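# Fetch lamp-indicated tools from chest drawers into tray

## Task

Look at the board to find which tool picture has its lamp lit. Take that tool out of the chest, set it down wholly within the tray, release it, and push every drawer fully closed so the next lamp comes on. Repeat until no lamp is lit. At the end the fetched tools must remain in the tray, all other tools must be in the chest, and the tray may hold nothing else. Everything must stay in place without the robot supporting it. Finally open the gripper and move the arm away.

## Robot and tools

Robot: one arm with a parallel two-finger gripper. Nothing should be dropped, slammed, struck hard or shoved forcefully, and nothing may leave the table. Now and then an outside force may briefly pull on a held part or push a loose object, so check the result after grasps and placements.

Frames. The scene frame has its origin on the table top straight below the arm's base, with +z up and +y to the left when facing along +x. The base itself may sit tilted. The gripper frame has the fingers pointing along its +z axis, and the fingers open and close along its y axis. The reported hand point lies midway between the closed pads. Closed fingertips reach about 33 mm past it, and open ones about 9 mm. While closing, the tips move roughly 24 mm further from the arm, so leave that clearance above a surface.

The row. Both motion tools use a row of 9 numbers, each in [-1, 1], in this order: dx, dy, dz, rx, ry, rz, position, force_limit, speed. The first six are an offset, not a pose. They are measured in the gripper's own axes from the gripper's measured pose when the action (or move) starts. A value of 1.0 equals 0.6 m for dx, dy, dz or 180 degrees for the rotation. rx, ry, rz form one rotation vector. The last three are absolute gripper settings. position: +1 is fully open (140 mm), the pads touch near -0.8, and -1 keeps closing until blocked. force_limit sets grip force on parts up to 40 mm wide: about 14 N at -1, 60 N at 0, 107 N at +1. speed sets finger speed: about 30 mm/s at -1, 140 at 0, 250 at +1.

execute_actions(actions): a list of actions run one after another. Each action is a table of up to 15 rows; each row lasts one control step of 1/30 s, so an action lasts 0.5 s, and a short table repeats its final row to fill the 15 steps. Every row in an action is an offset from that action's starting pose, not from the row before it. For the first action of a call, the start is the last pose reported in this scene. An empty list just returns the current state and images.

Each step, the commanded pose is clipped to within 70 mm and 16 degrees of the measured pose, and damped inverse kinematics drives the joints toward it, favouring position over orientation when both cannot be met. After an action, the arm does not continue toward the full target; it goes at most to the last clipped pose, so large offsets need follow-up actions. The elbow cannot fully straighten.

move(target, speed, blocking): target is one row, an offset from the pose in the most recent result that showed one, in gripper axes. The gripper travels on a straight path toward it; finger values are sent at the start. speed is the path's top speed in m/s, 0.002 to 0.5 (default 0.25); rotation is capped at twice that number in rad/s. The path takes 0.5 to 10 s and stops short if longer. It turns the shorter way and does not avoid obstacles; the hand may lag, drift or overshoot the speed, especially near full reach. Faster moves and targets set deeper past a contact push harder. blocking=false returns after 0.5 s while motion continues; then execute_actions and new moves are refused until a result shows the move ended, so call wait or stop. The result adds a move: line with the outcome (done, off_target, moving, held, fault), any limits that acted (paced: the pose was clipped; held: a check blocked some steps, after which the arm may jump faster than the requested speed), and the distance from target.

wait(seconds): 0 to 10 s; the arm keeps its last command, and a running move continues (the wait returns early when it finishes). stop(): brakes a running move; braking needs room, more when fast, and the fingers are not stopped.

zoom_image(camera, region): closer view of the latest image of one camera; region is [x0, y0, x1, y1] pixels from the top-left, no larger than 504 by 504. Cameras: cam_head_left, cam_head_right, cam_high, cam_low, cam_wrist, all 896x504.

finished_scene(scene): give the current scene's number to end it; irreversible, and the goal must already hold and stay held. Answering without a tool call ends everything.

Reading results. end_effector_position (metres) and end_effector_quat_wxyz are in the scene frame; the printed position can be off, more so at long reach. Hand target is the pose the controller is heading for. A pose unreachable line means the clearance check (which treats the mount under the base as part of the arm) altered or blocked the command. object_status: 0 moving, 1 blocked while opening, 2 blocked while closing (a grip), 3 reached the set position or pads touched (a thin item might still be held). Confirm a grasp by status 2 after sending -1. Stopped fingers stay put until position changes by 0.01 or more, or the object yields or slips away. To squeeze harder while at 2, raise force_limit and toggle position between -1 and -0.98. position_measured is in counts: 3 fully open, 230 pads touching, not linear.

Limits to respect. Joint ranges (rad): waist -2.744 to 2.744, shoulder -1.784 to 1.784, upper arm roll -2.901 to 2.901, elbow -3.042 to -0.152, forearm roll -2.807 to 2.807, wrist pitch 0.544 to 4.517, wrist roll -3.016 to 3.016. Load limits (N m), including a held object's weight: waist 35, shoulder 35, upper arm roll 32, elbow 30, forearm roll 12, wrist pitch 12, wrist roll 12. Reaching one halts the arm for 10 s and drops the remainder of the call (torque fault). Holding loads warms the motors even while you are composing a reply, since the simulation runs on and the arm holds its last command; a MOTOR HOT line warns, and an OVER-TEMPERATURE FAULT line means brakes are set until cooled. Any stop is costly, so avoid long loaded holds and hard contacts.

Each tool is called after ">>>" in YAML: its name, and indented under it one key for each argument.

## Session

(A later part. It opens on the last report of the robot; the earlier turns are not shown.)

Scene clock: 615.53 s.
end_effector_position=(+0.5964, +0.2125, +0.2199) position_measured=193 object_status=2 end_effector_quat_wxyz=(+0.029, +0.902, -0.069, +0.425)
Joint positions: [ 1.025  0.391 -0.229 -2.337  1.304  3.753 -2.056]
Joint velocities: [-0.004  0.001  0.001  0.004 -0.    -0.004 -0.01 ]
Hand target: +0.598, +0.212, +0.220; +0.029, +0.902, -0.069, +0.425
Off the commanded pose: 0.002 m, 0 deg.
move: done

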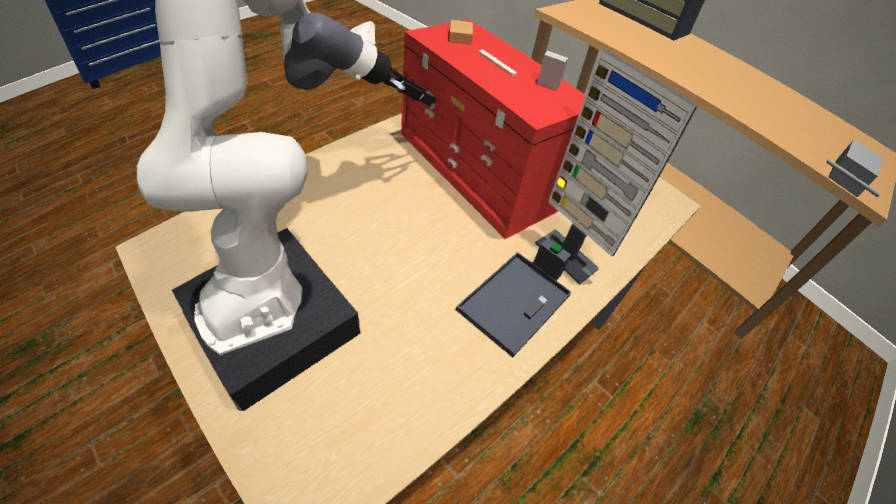

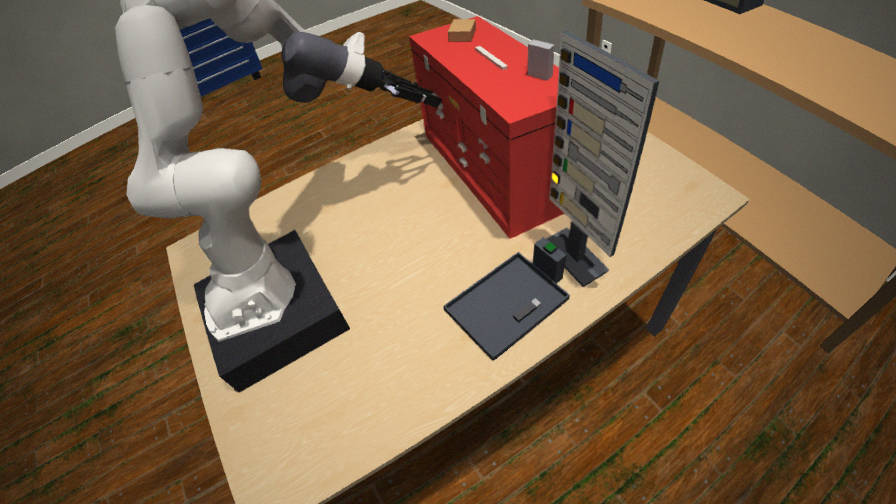

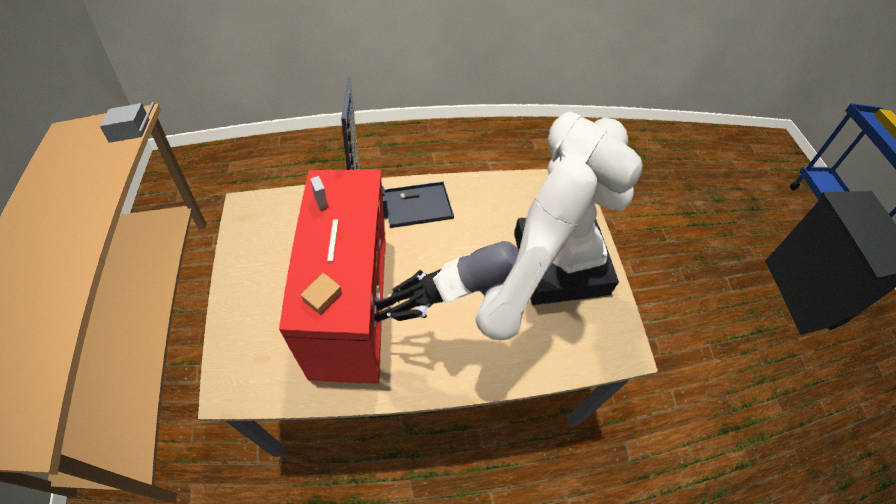

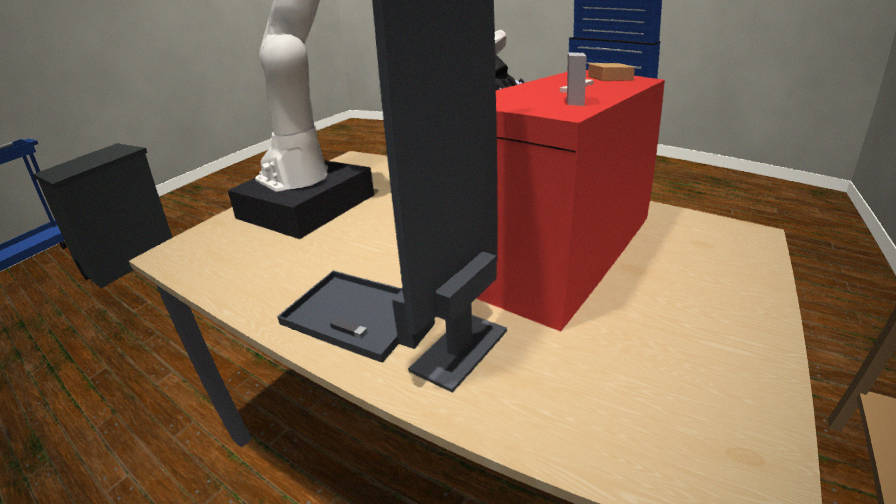

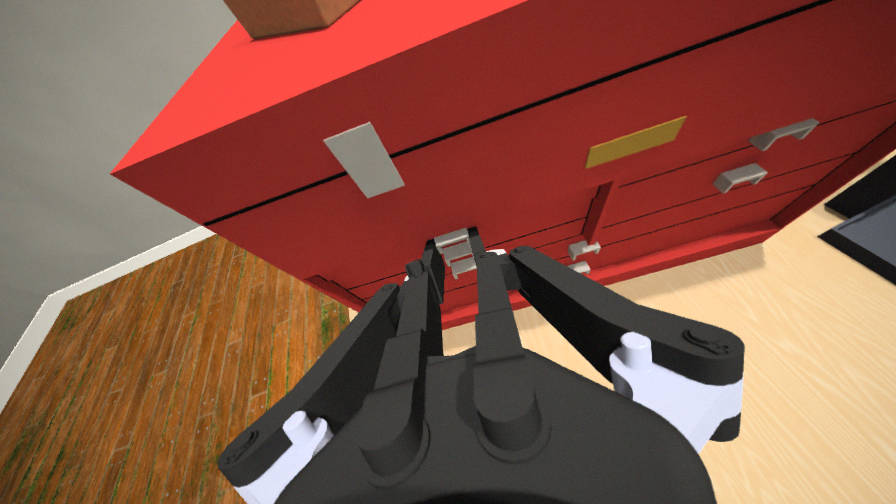

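>>> execute_actions:
  actions:
    - [[0.002,0,0.0025,0,0,0,-1,0,-0.3],[0.003,0,0.0037,0,0,0,-1,0,-0.3],[0.0042,0,0.0051,0,0,0,-1,0,-0.3],[0.0042,0,0.0051,0,0,0,-1,0,-0.3],[0.0042,0,0.0051,0,0,0,-1,0,-0.3],[0.0042,0,0.0051,0,0,0,-1,0,-0.3],[0.002,0,0.0025,0,0,0,-0.3,0,0],[0.001,0,0.0012,0,0,0,-0.3,0,0],[0.001,0,0.0012,0,0,0,-0.3,0,0],[0.001,0,0.0012,0,0,0,-0.3,0,0],[0.001,0,0.0012,0,0,0,-0.3,0,0],[0,0,0,0,0,0,-0.3,0,0],[-0.002,0,-0.0025,0,0,0,-0.3,0,0],[-0.004,0,-0.005,0,0,0,-0.3,0,0]]

>>> wait:
  seconds: 1

>>> zoom_image:
  camera: "cam_head_left"
  region: [530, 40, 710, 270]

Scene clock: 620.60 s.
end_effector_position=(+0.5956, +0.2111, +0.2193) position_measured=167 object_status=0 end_effector_quat_wxyz=(+0.031, +0.902, -0.068, +0.425)
Joint positions: [ 1.024  0.39  -0.229 -2.34   1.304  3.753 -2.058]
Joint velocities: [ 0.025 -0.034  0.021 -0.056  0.002  0.023  0.007]
Hand target: +0.593, +0.213, +0.220; +0.029, +0.902, -0.069, +0.425
Off the commanded pose: 0.004 m, 0 deg.

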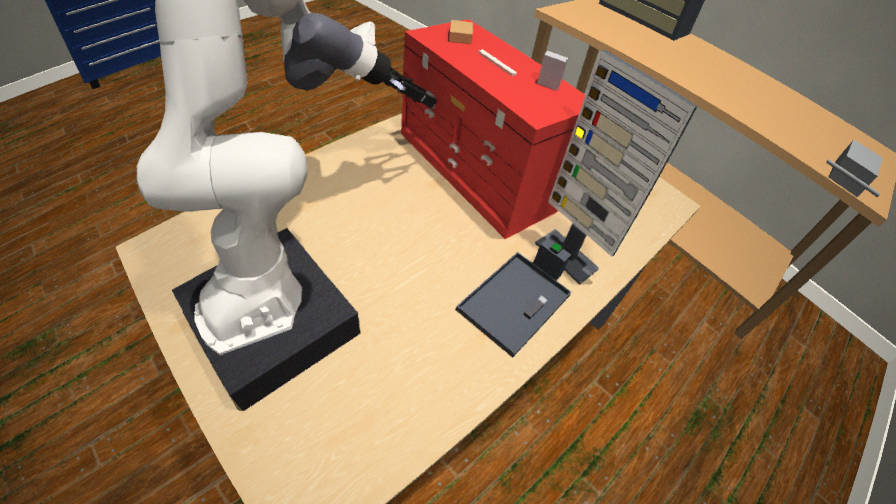

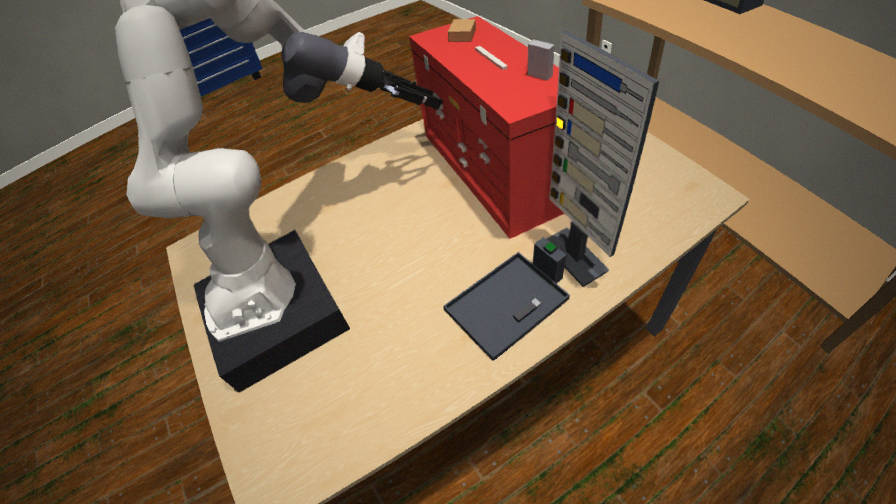

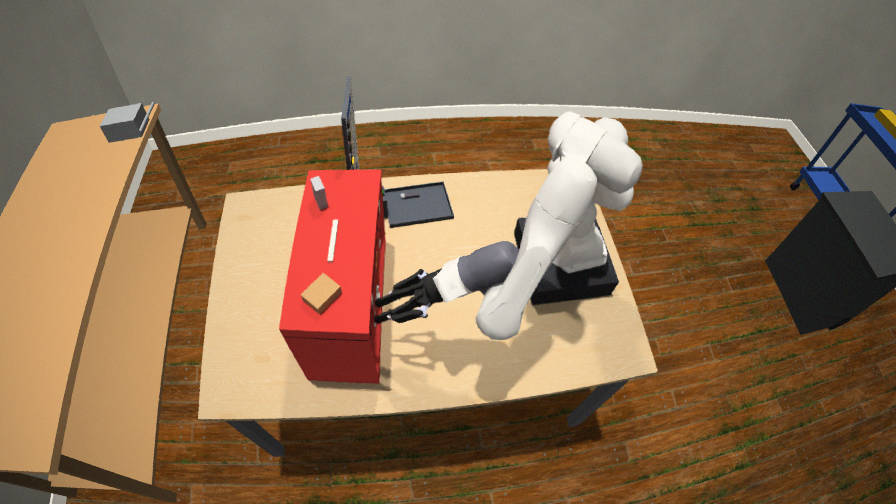

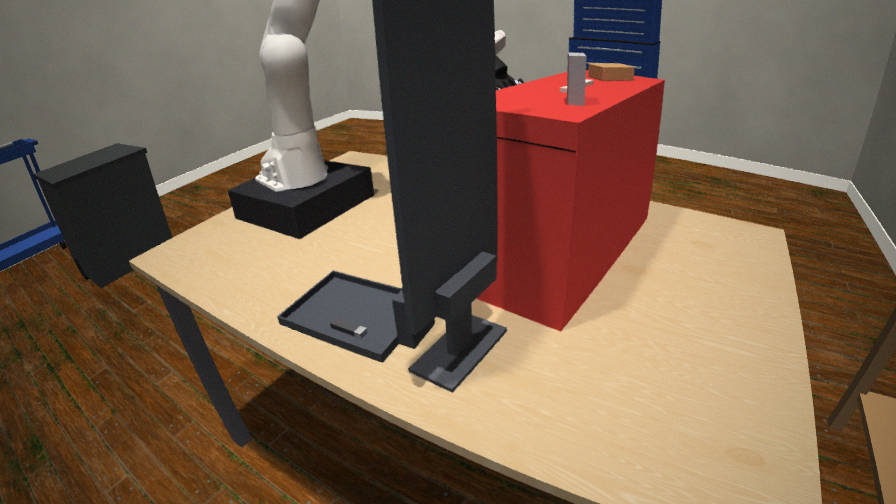

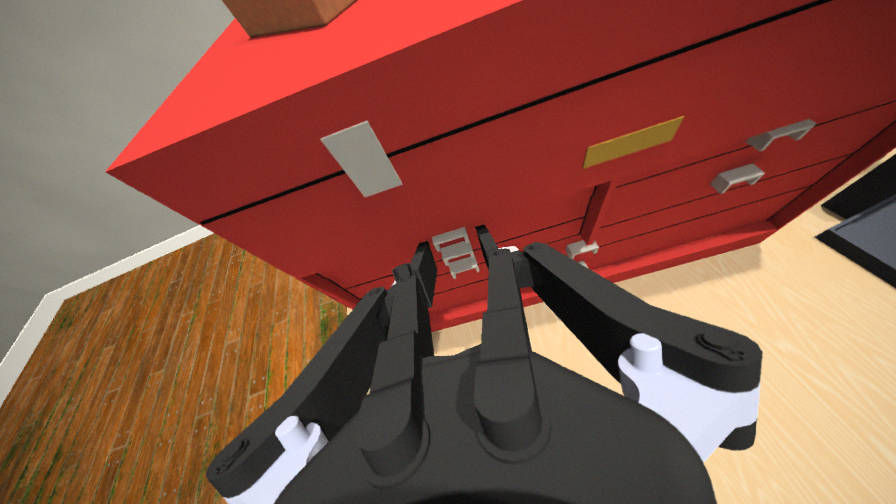

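Scene clock: 621.60 s.
end_effector_position=(+0.5939, +0.2119, +0.2197) position_measured=167 object_status=3 end_effector_quat_wxyz=(+0.031, +0.902, -0.067, +0.425)
Joint positions: [ 1.027  0.388 -0.227 -2.344  1.304  3.756 -2.056]
Joint velocities: [-0.001 -0.001  0.001 -0.     0.    -0.    -0.001]
Hand target: +0.593, +0.213, +0.220; +0.029, +0.902, -0.069, +0.425
Off the commanded pose: 0.002 m, 0 deg.
wait: 1.00 s; at rest by 0.20 s

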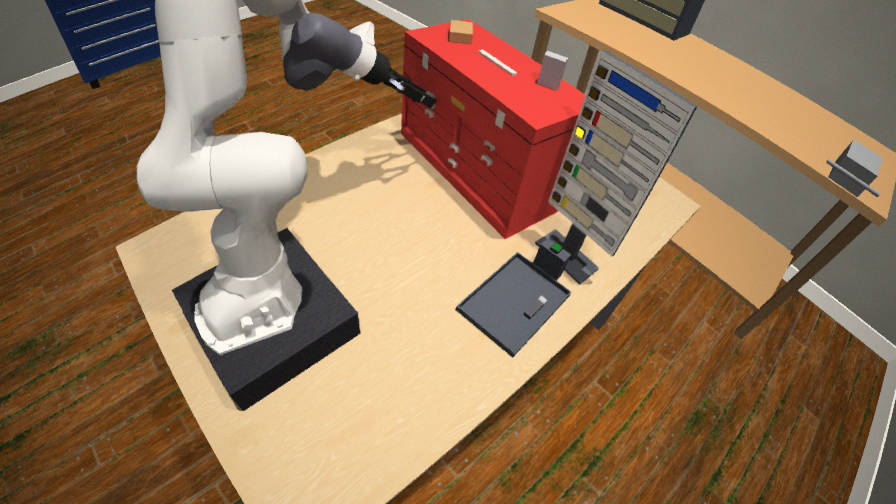

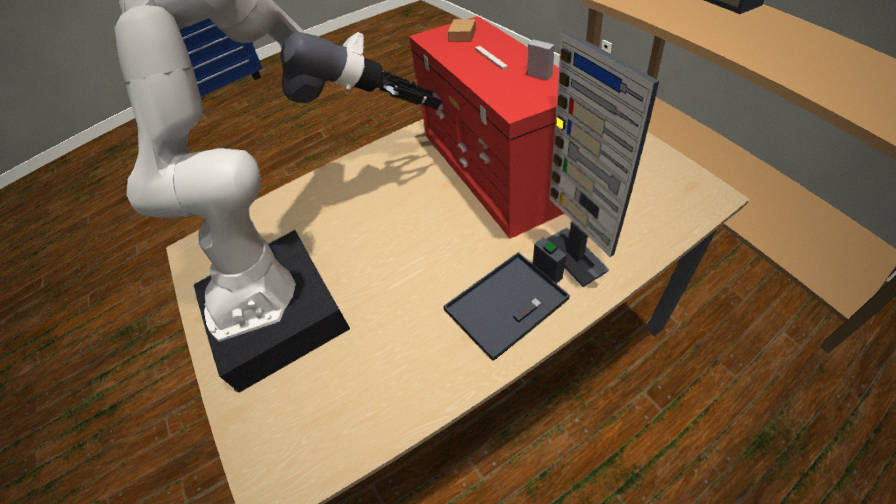

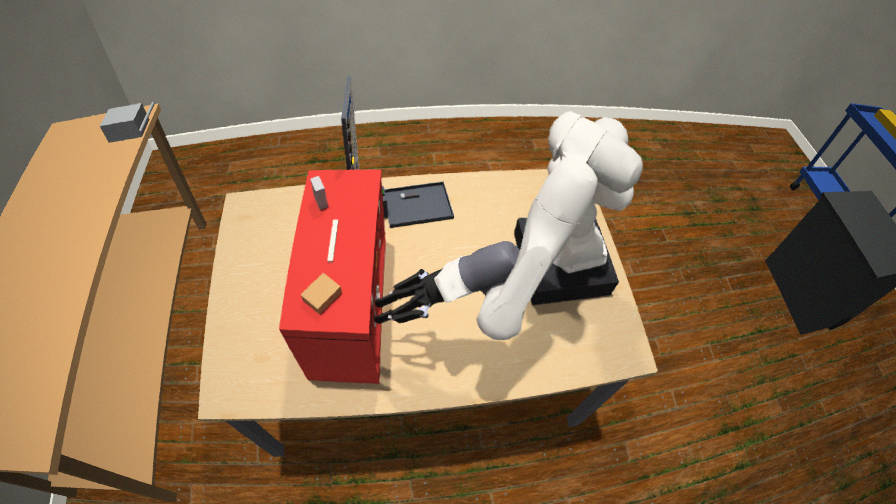

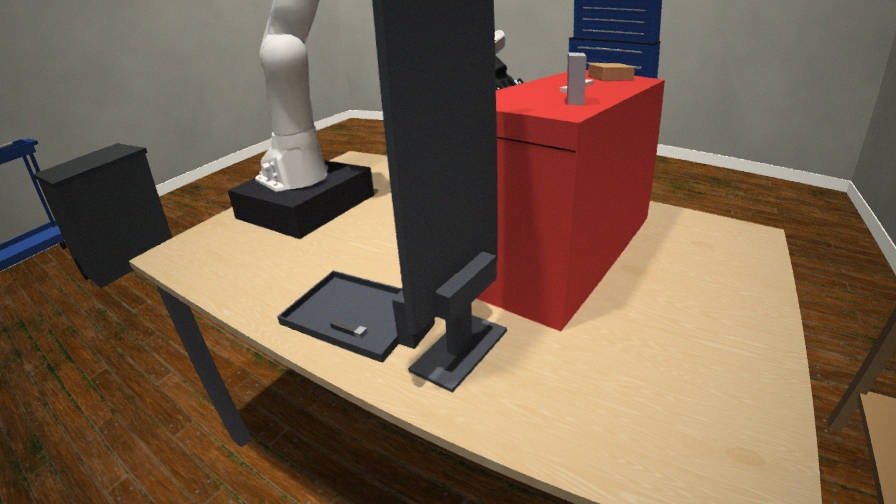

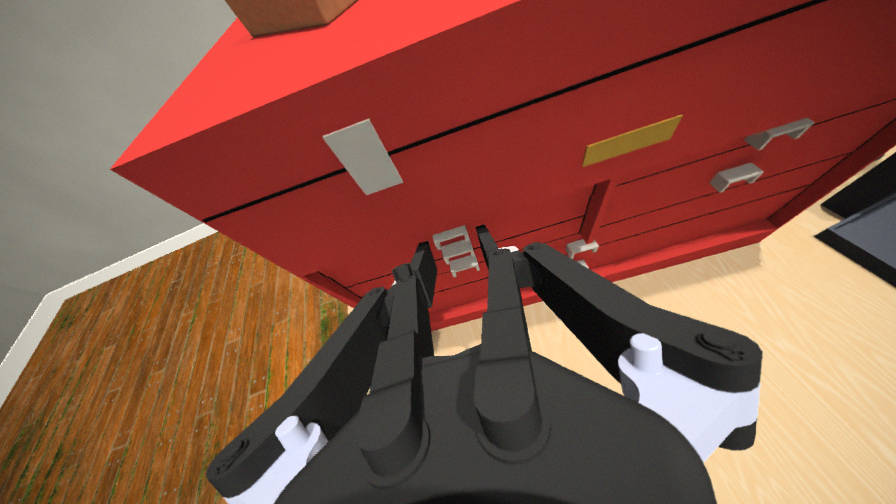

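Region (530, 40, 710, 270) of cam_head_left's 896x504 image, scaled by 2.191, with more detail than that image has; it fills the left 394 columns of this view, and the rest is white.

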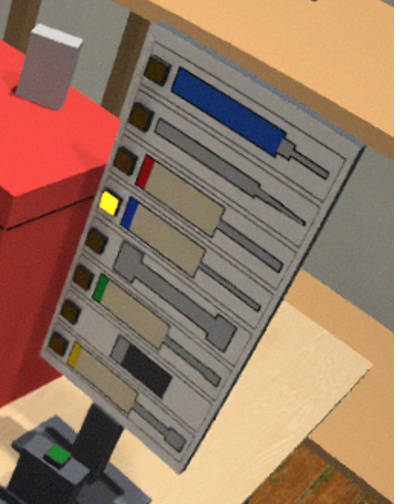

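>>> execute_actions:
  actions: []

Scene clock: 633.70 s.
end_effector_position=(+0.5939, +0.2119, +0.2197) position_measured=167 object_status=3 end_effector_quat_wxyz=(+0.031, +0.902, -0.067, +0.425)
Joint positions: [ 1.027  0.387 -0.227 -2.345  1.304  3.757 -2.056]
Joint velocities: [-0.    -0.     0.     0.001 -0.    -0.    -0.002]
Hand target: +0.593, +0.213, +0.220; +0.029, +0.902, -0.069, +0.425
Off the commanded pose: 0.002 m, 0 deg.

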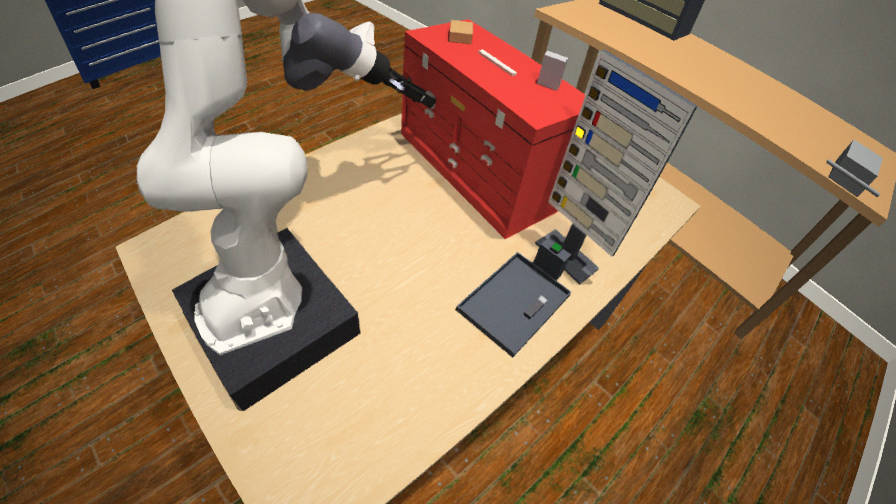

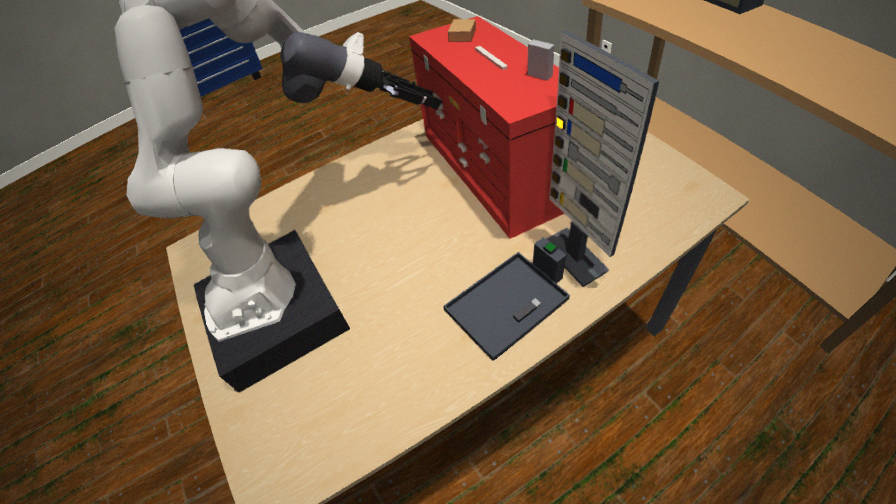

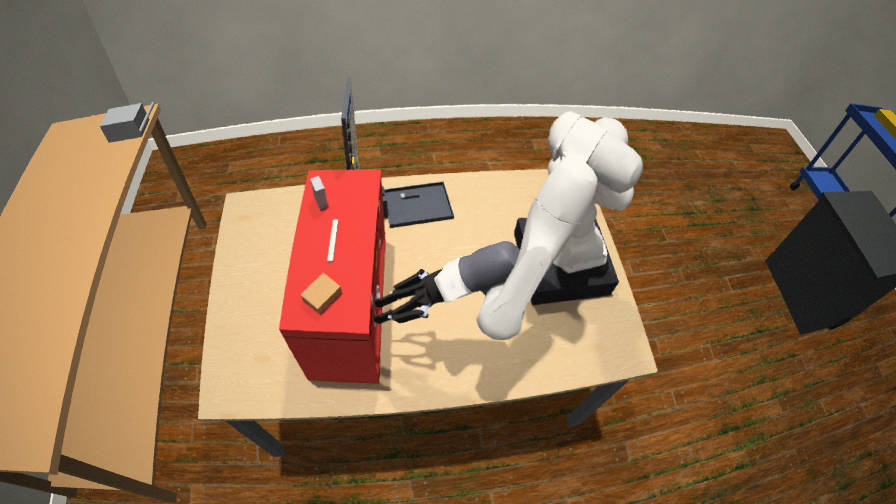

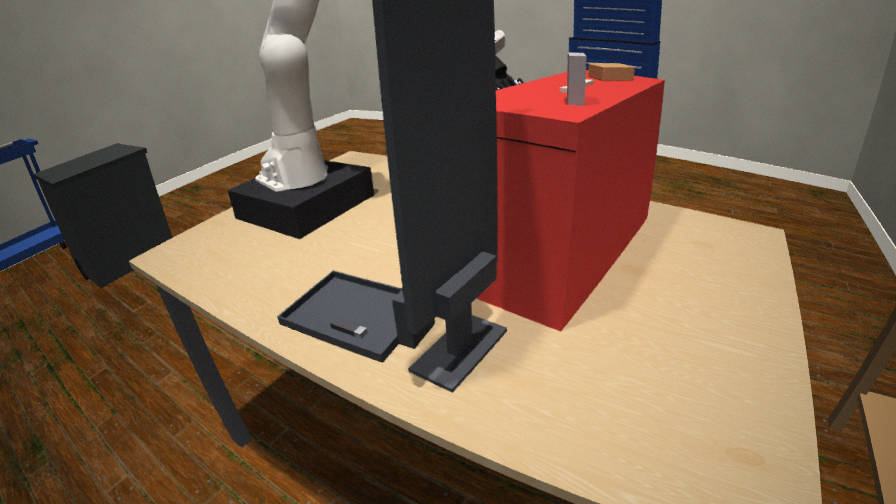

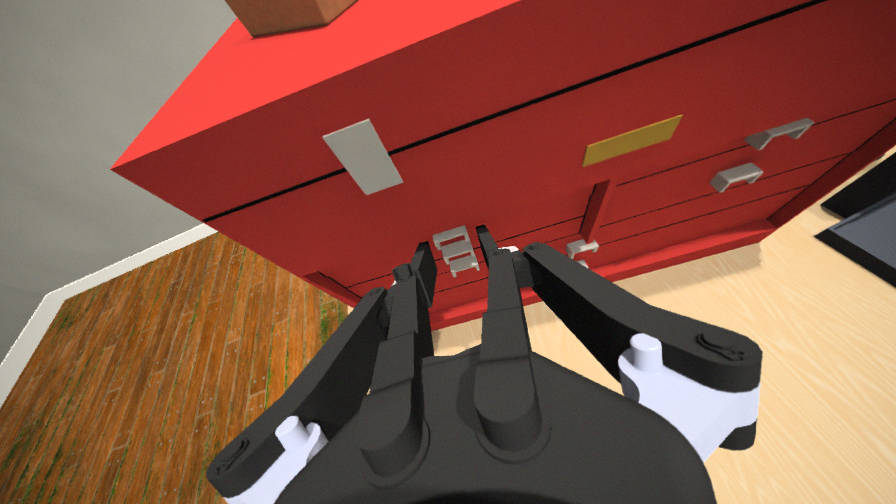

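>>> move:
  target: [-0.0425,0,-0.0514,0,0,0,-0.3,0,0]
  speed: 0.15

Scene clock: 636.93 s.
end_effector_position=(+0.5554, +0.2172, +0.2196) position_measured=167 object_status=3 end_effector_quat_wxyz=(+0.032, +0.903, -0.063, +0.424)
Joint positions: [ 1.07   0.338 -0.194 -2.434  1.328  3.81  -2.024]
Joint velocities: [ 0.001 -0.001 -0.    -0.001  0.001  0.011  0.018]
Hand target: +0.554, +0.217, +0.220; +0.031, +0.902, -0.067, +0.425
Off the commanded pose: 0.001 m, 1 deg.
move: done

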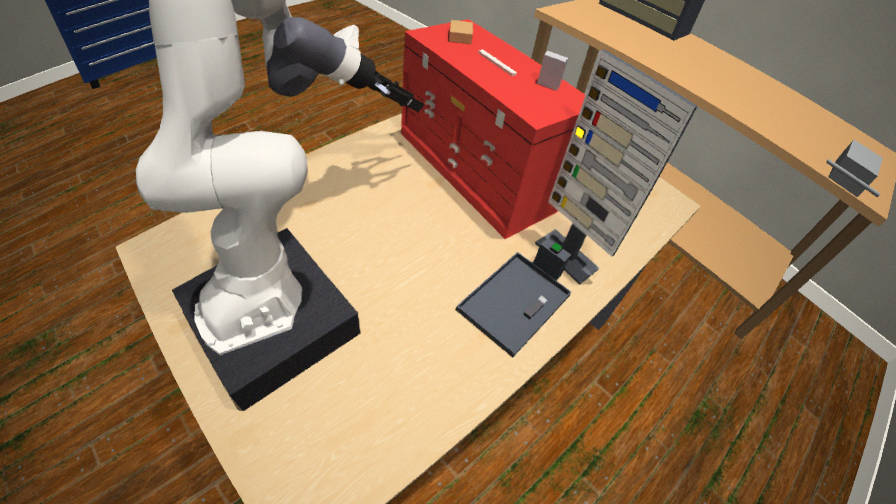

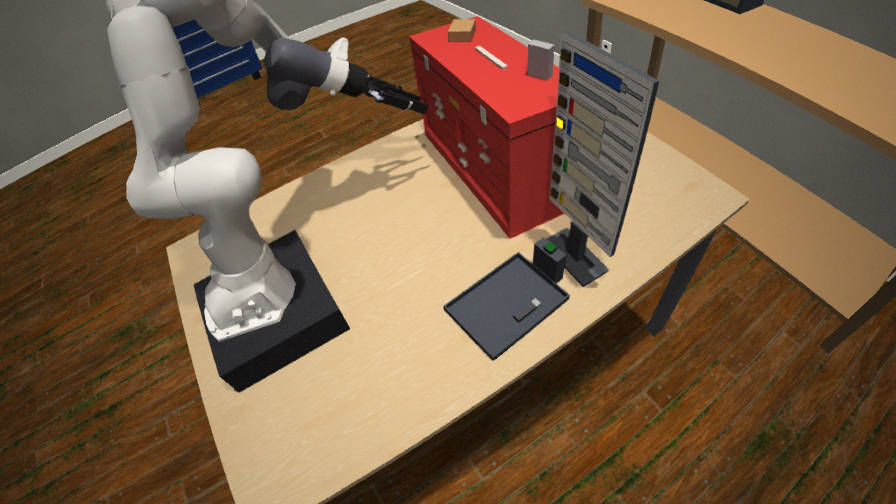

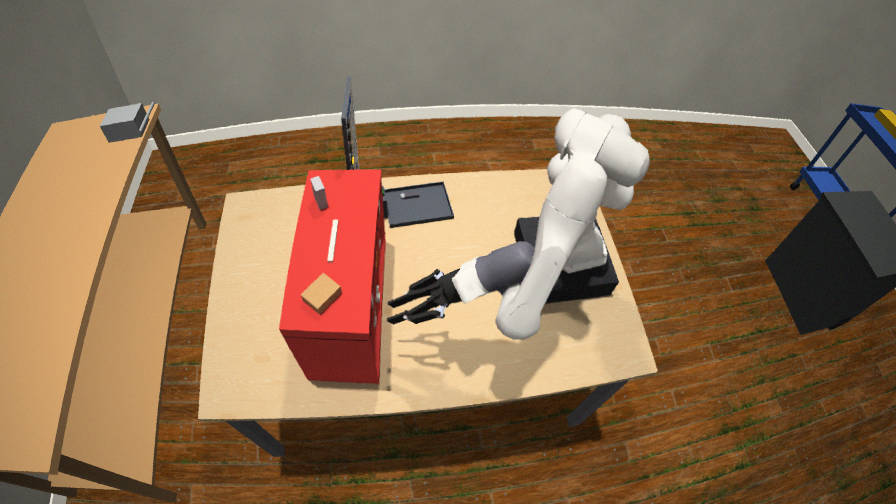

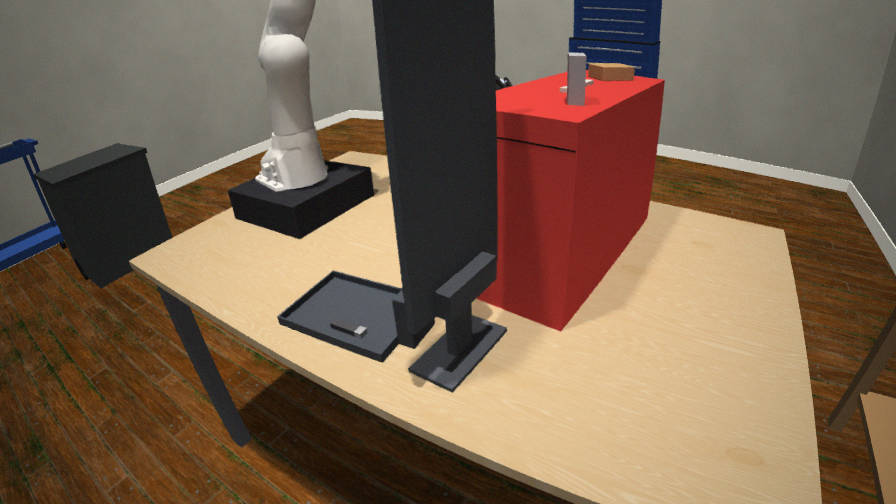

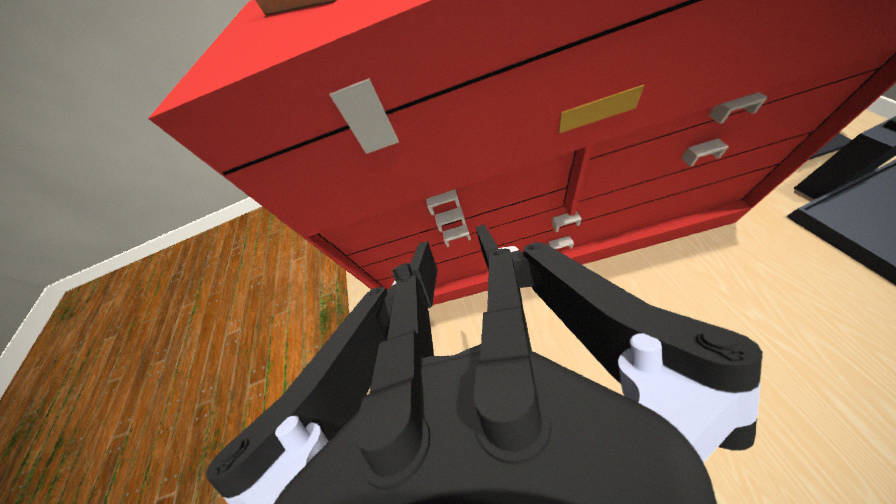

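>>> move:
  target: [-0.1628,0.2063,0.1612,0.0012,-0.085,0.0008,-0.3,0,0]
  speed: 0.15

Scene clock: 644.53 s.
end_effector_position=(+0.5499, +0.0972, +0.0803) position_measured=167 object_status=3 end_effector_quat_wxyz=(+0.018, +0.952, -0.062, +0.298)
Joint positions: [ 0.432  0.448  0.037 -2.602  0.64   3.684 -1.675]
Joint velocities: [-0.03  -0.     0.028 -0.001 -0.006  0.02   0.025]
Hand target: +0.549, +0.097, +0.080; +0.017, +0.952, -0.066, +0.299
Off the commanded pose: 0.006 m, 1 deg.
move: off_target

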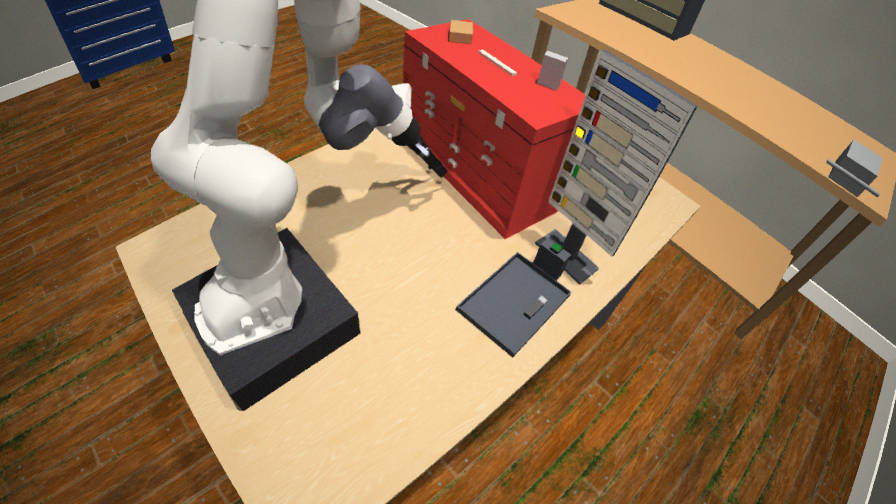

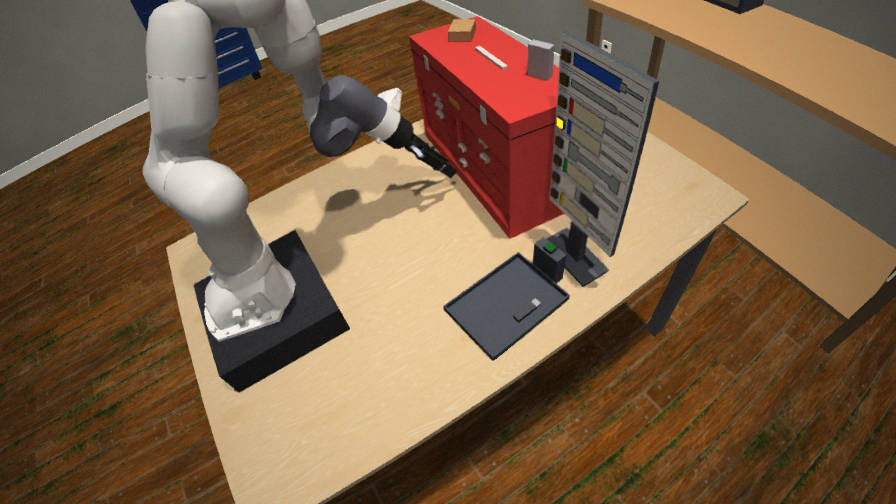

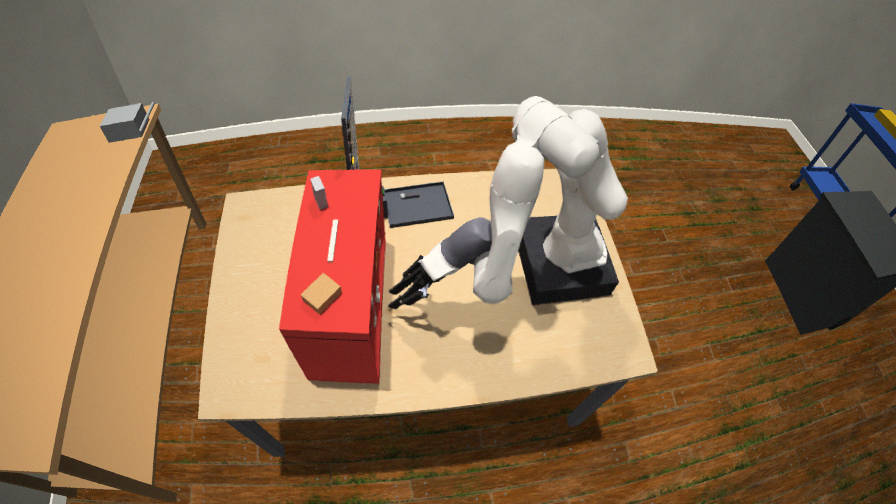

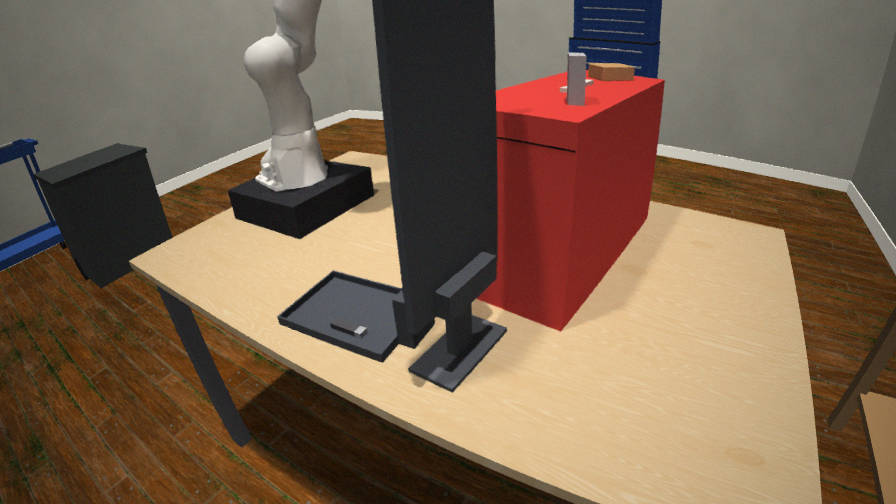

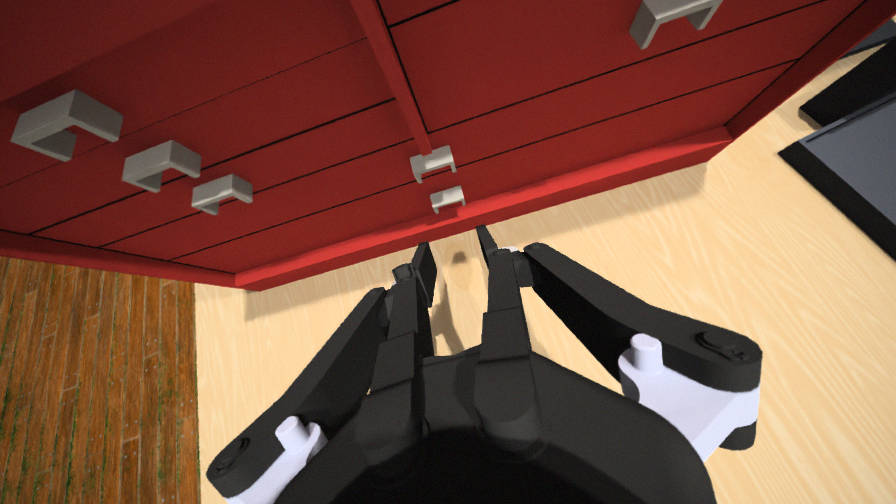

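>>> move:
  target: [0.0505,0.0076,0.0305,-0.0027,0.0015,0.0025,-0.3,0,0]
  speed: 0.04

>>> zoom_image:
  camera: "cam_wrist"
  region: [380,170,520,310]

Scene clock: 650.67 s.
end_effector_position=(+0.5850, +0.0879, +0.0838) position_measured=167 object_status=3 end_effector_quat_wxyz=(+0.020, +0.950, -0.070, +0.303)
Joint positions: [ 0.445  0.479 -0.02  -2.51   0.641  3.628 -1.697]
Joint velocities: [ 0.017  0.003 -0.015  0.004 -0.    -0.02  -0.012]
Hand target: +0.584, +0.088, +0.082; +0.022, +0.951, -0.067, +0.301
Off the commanded pose: 0.001 m, 0 deg.
move: done

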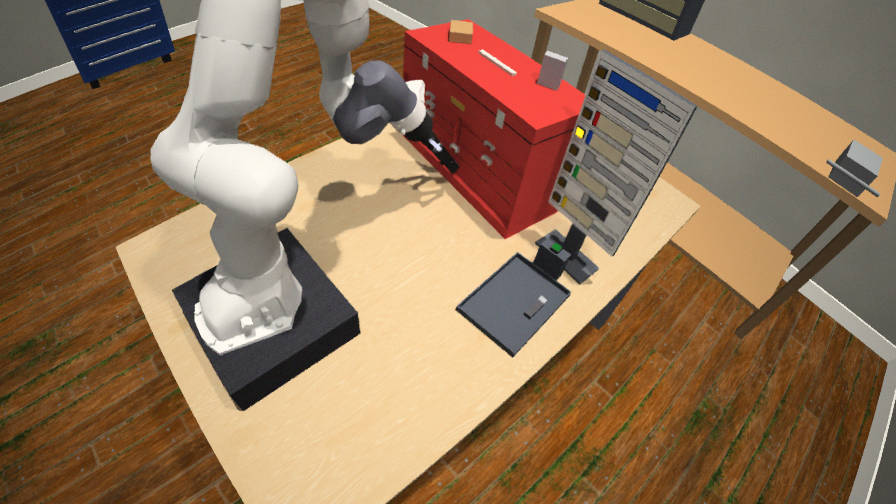

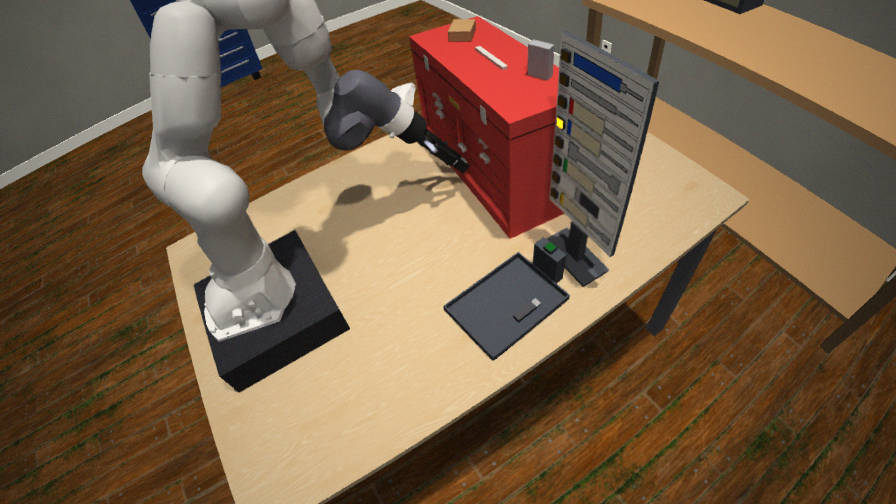

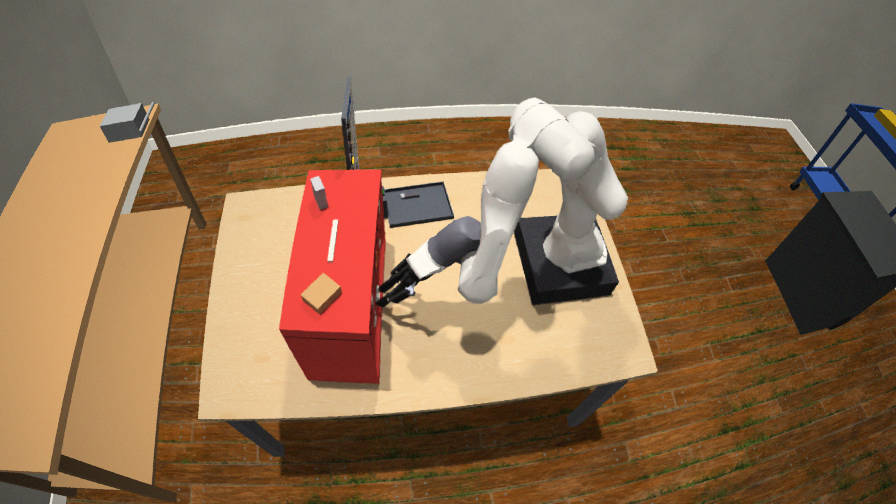

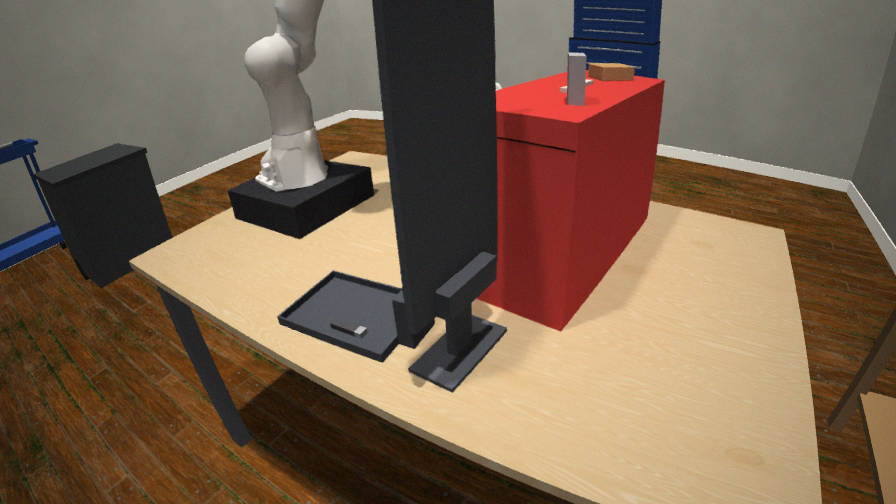

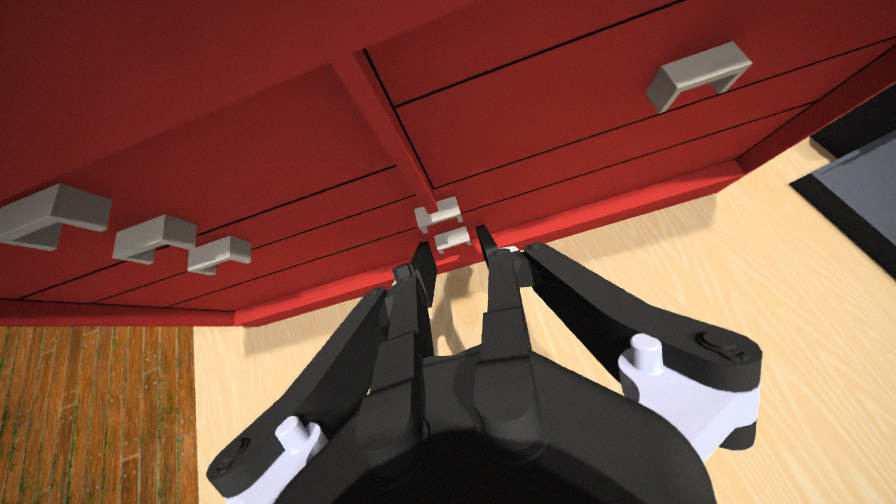

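Region (380, 170, 520, 310) of cam_wrist's 896x504 image, scaled by 3.600, with more detail than that image has.

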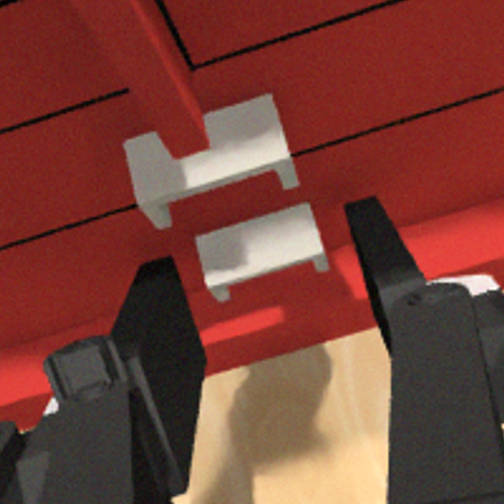

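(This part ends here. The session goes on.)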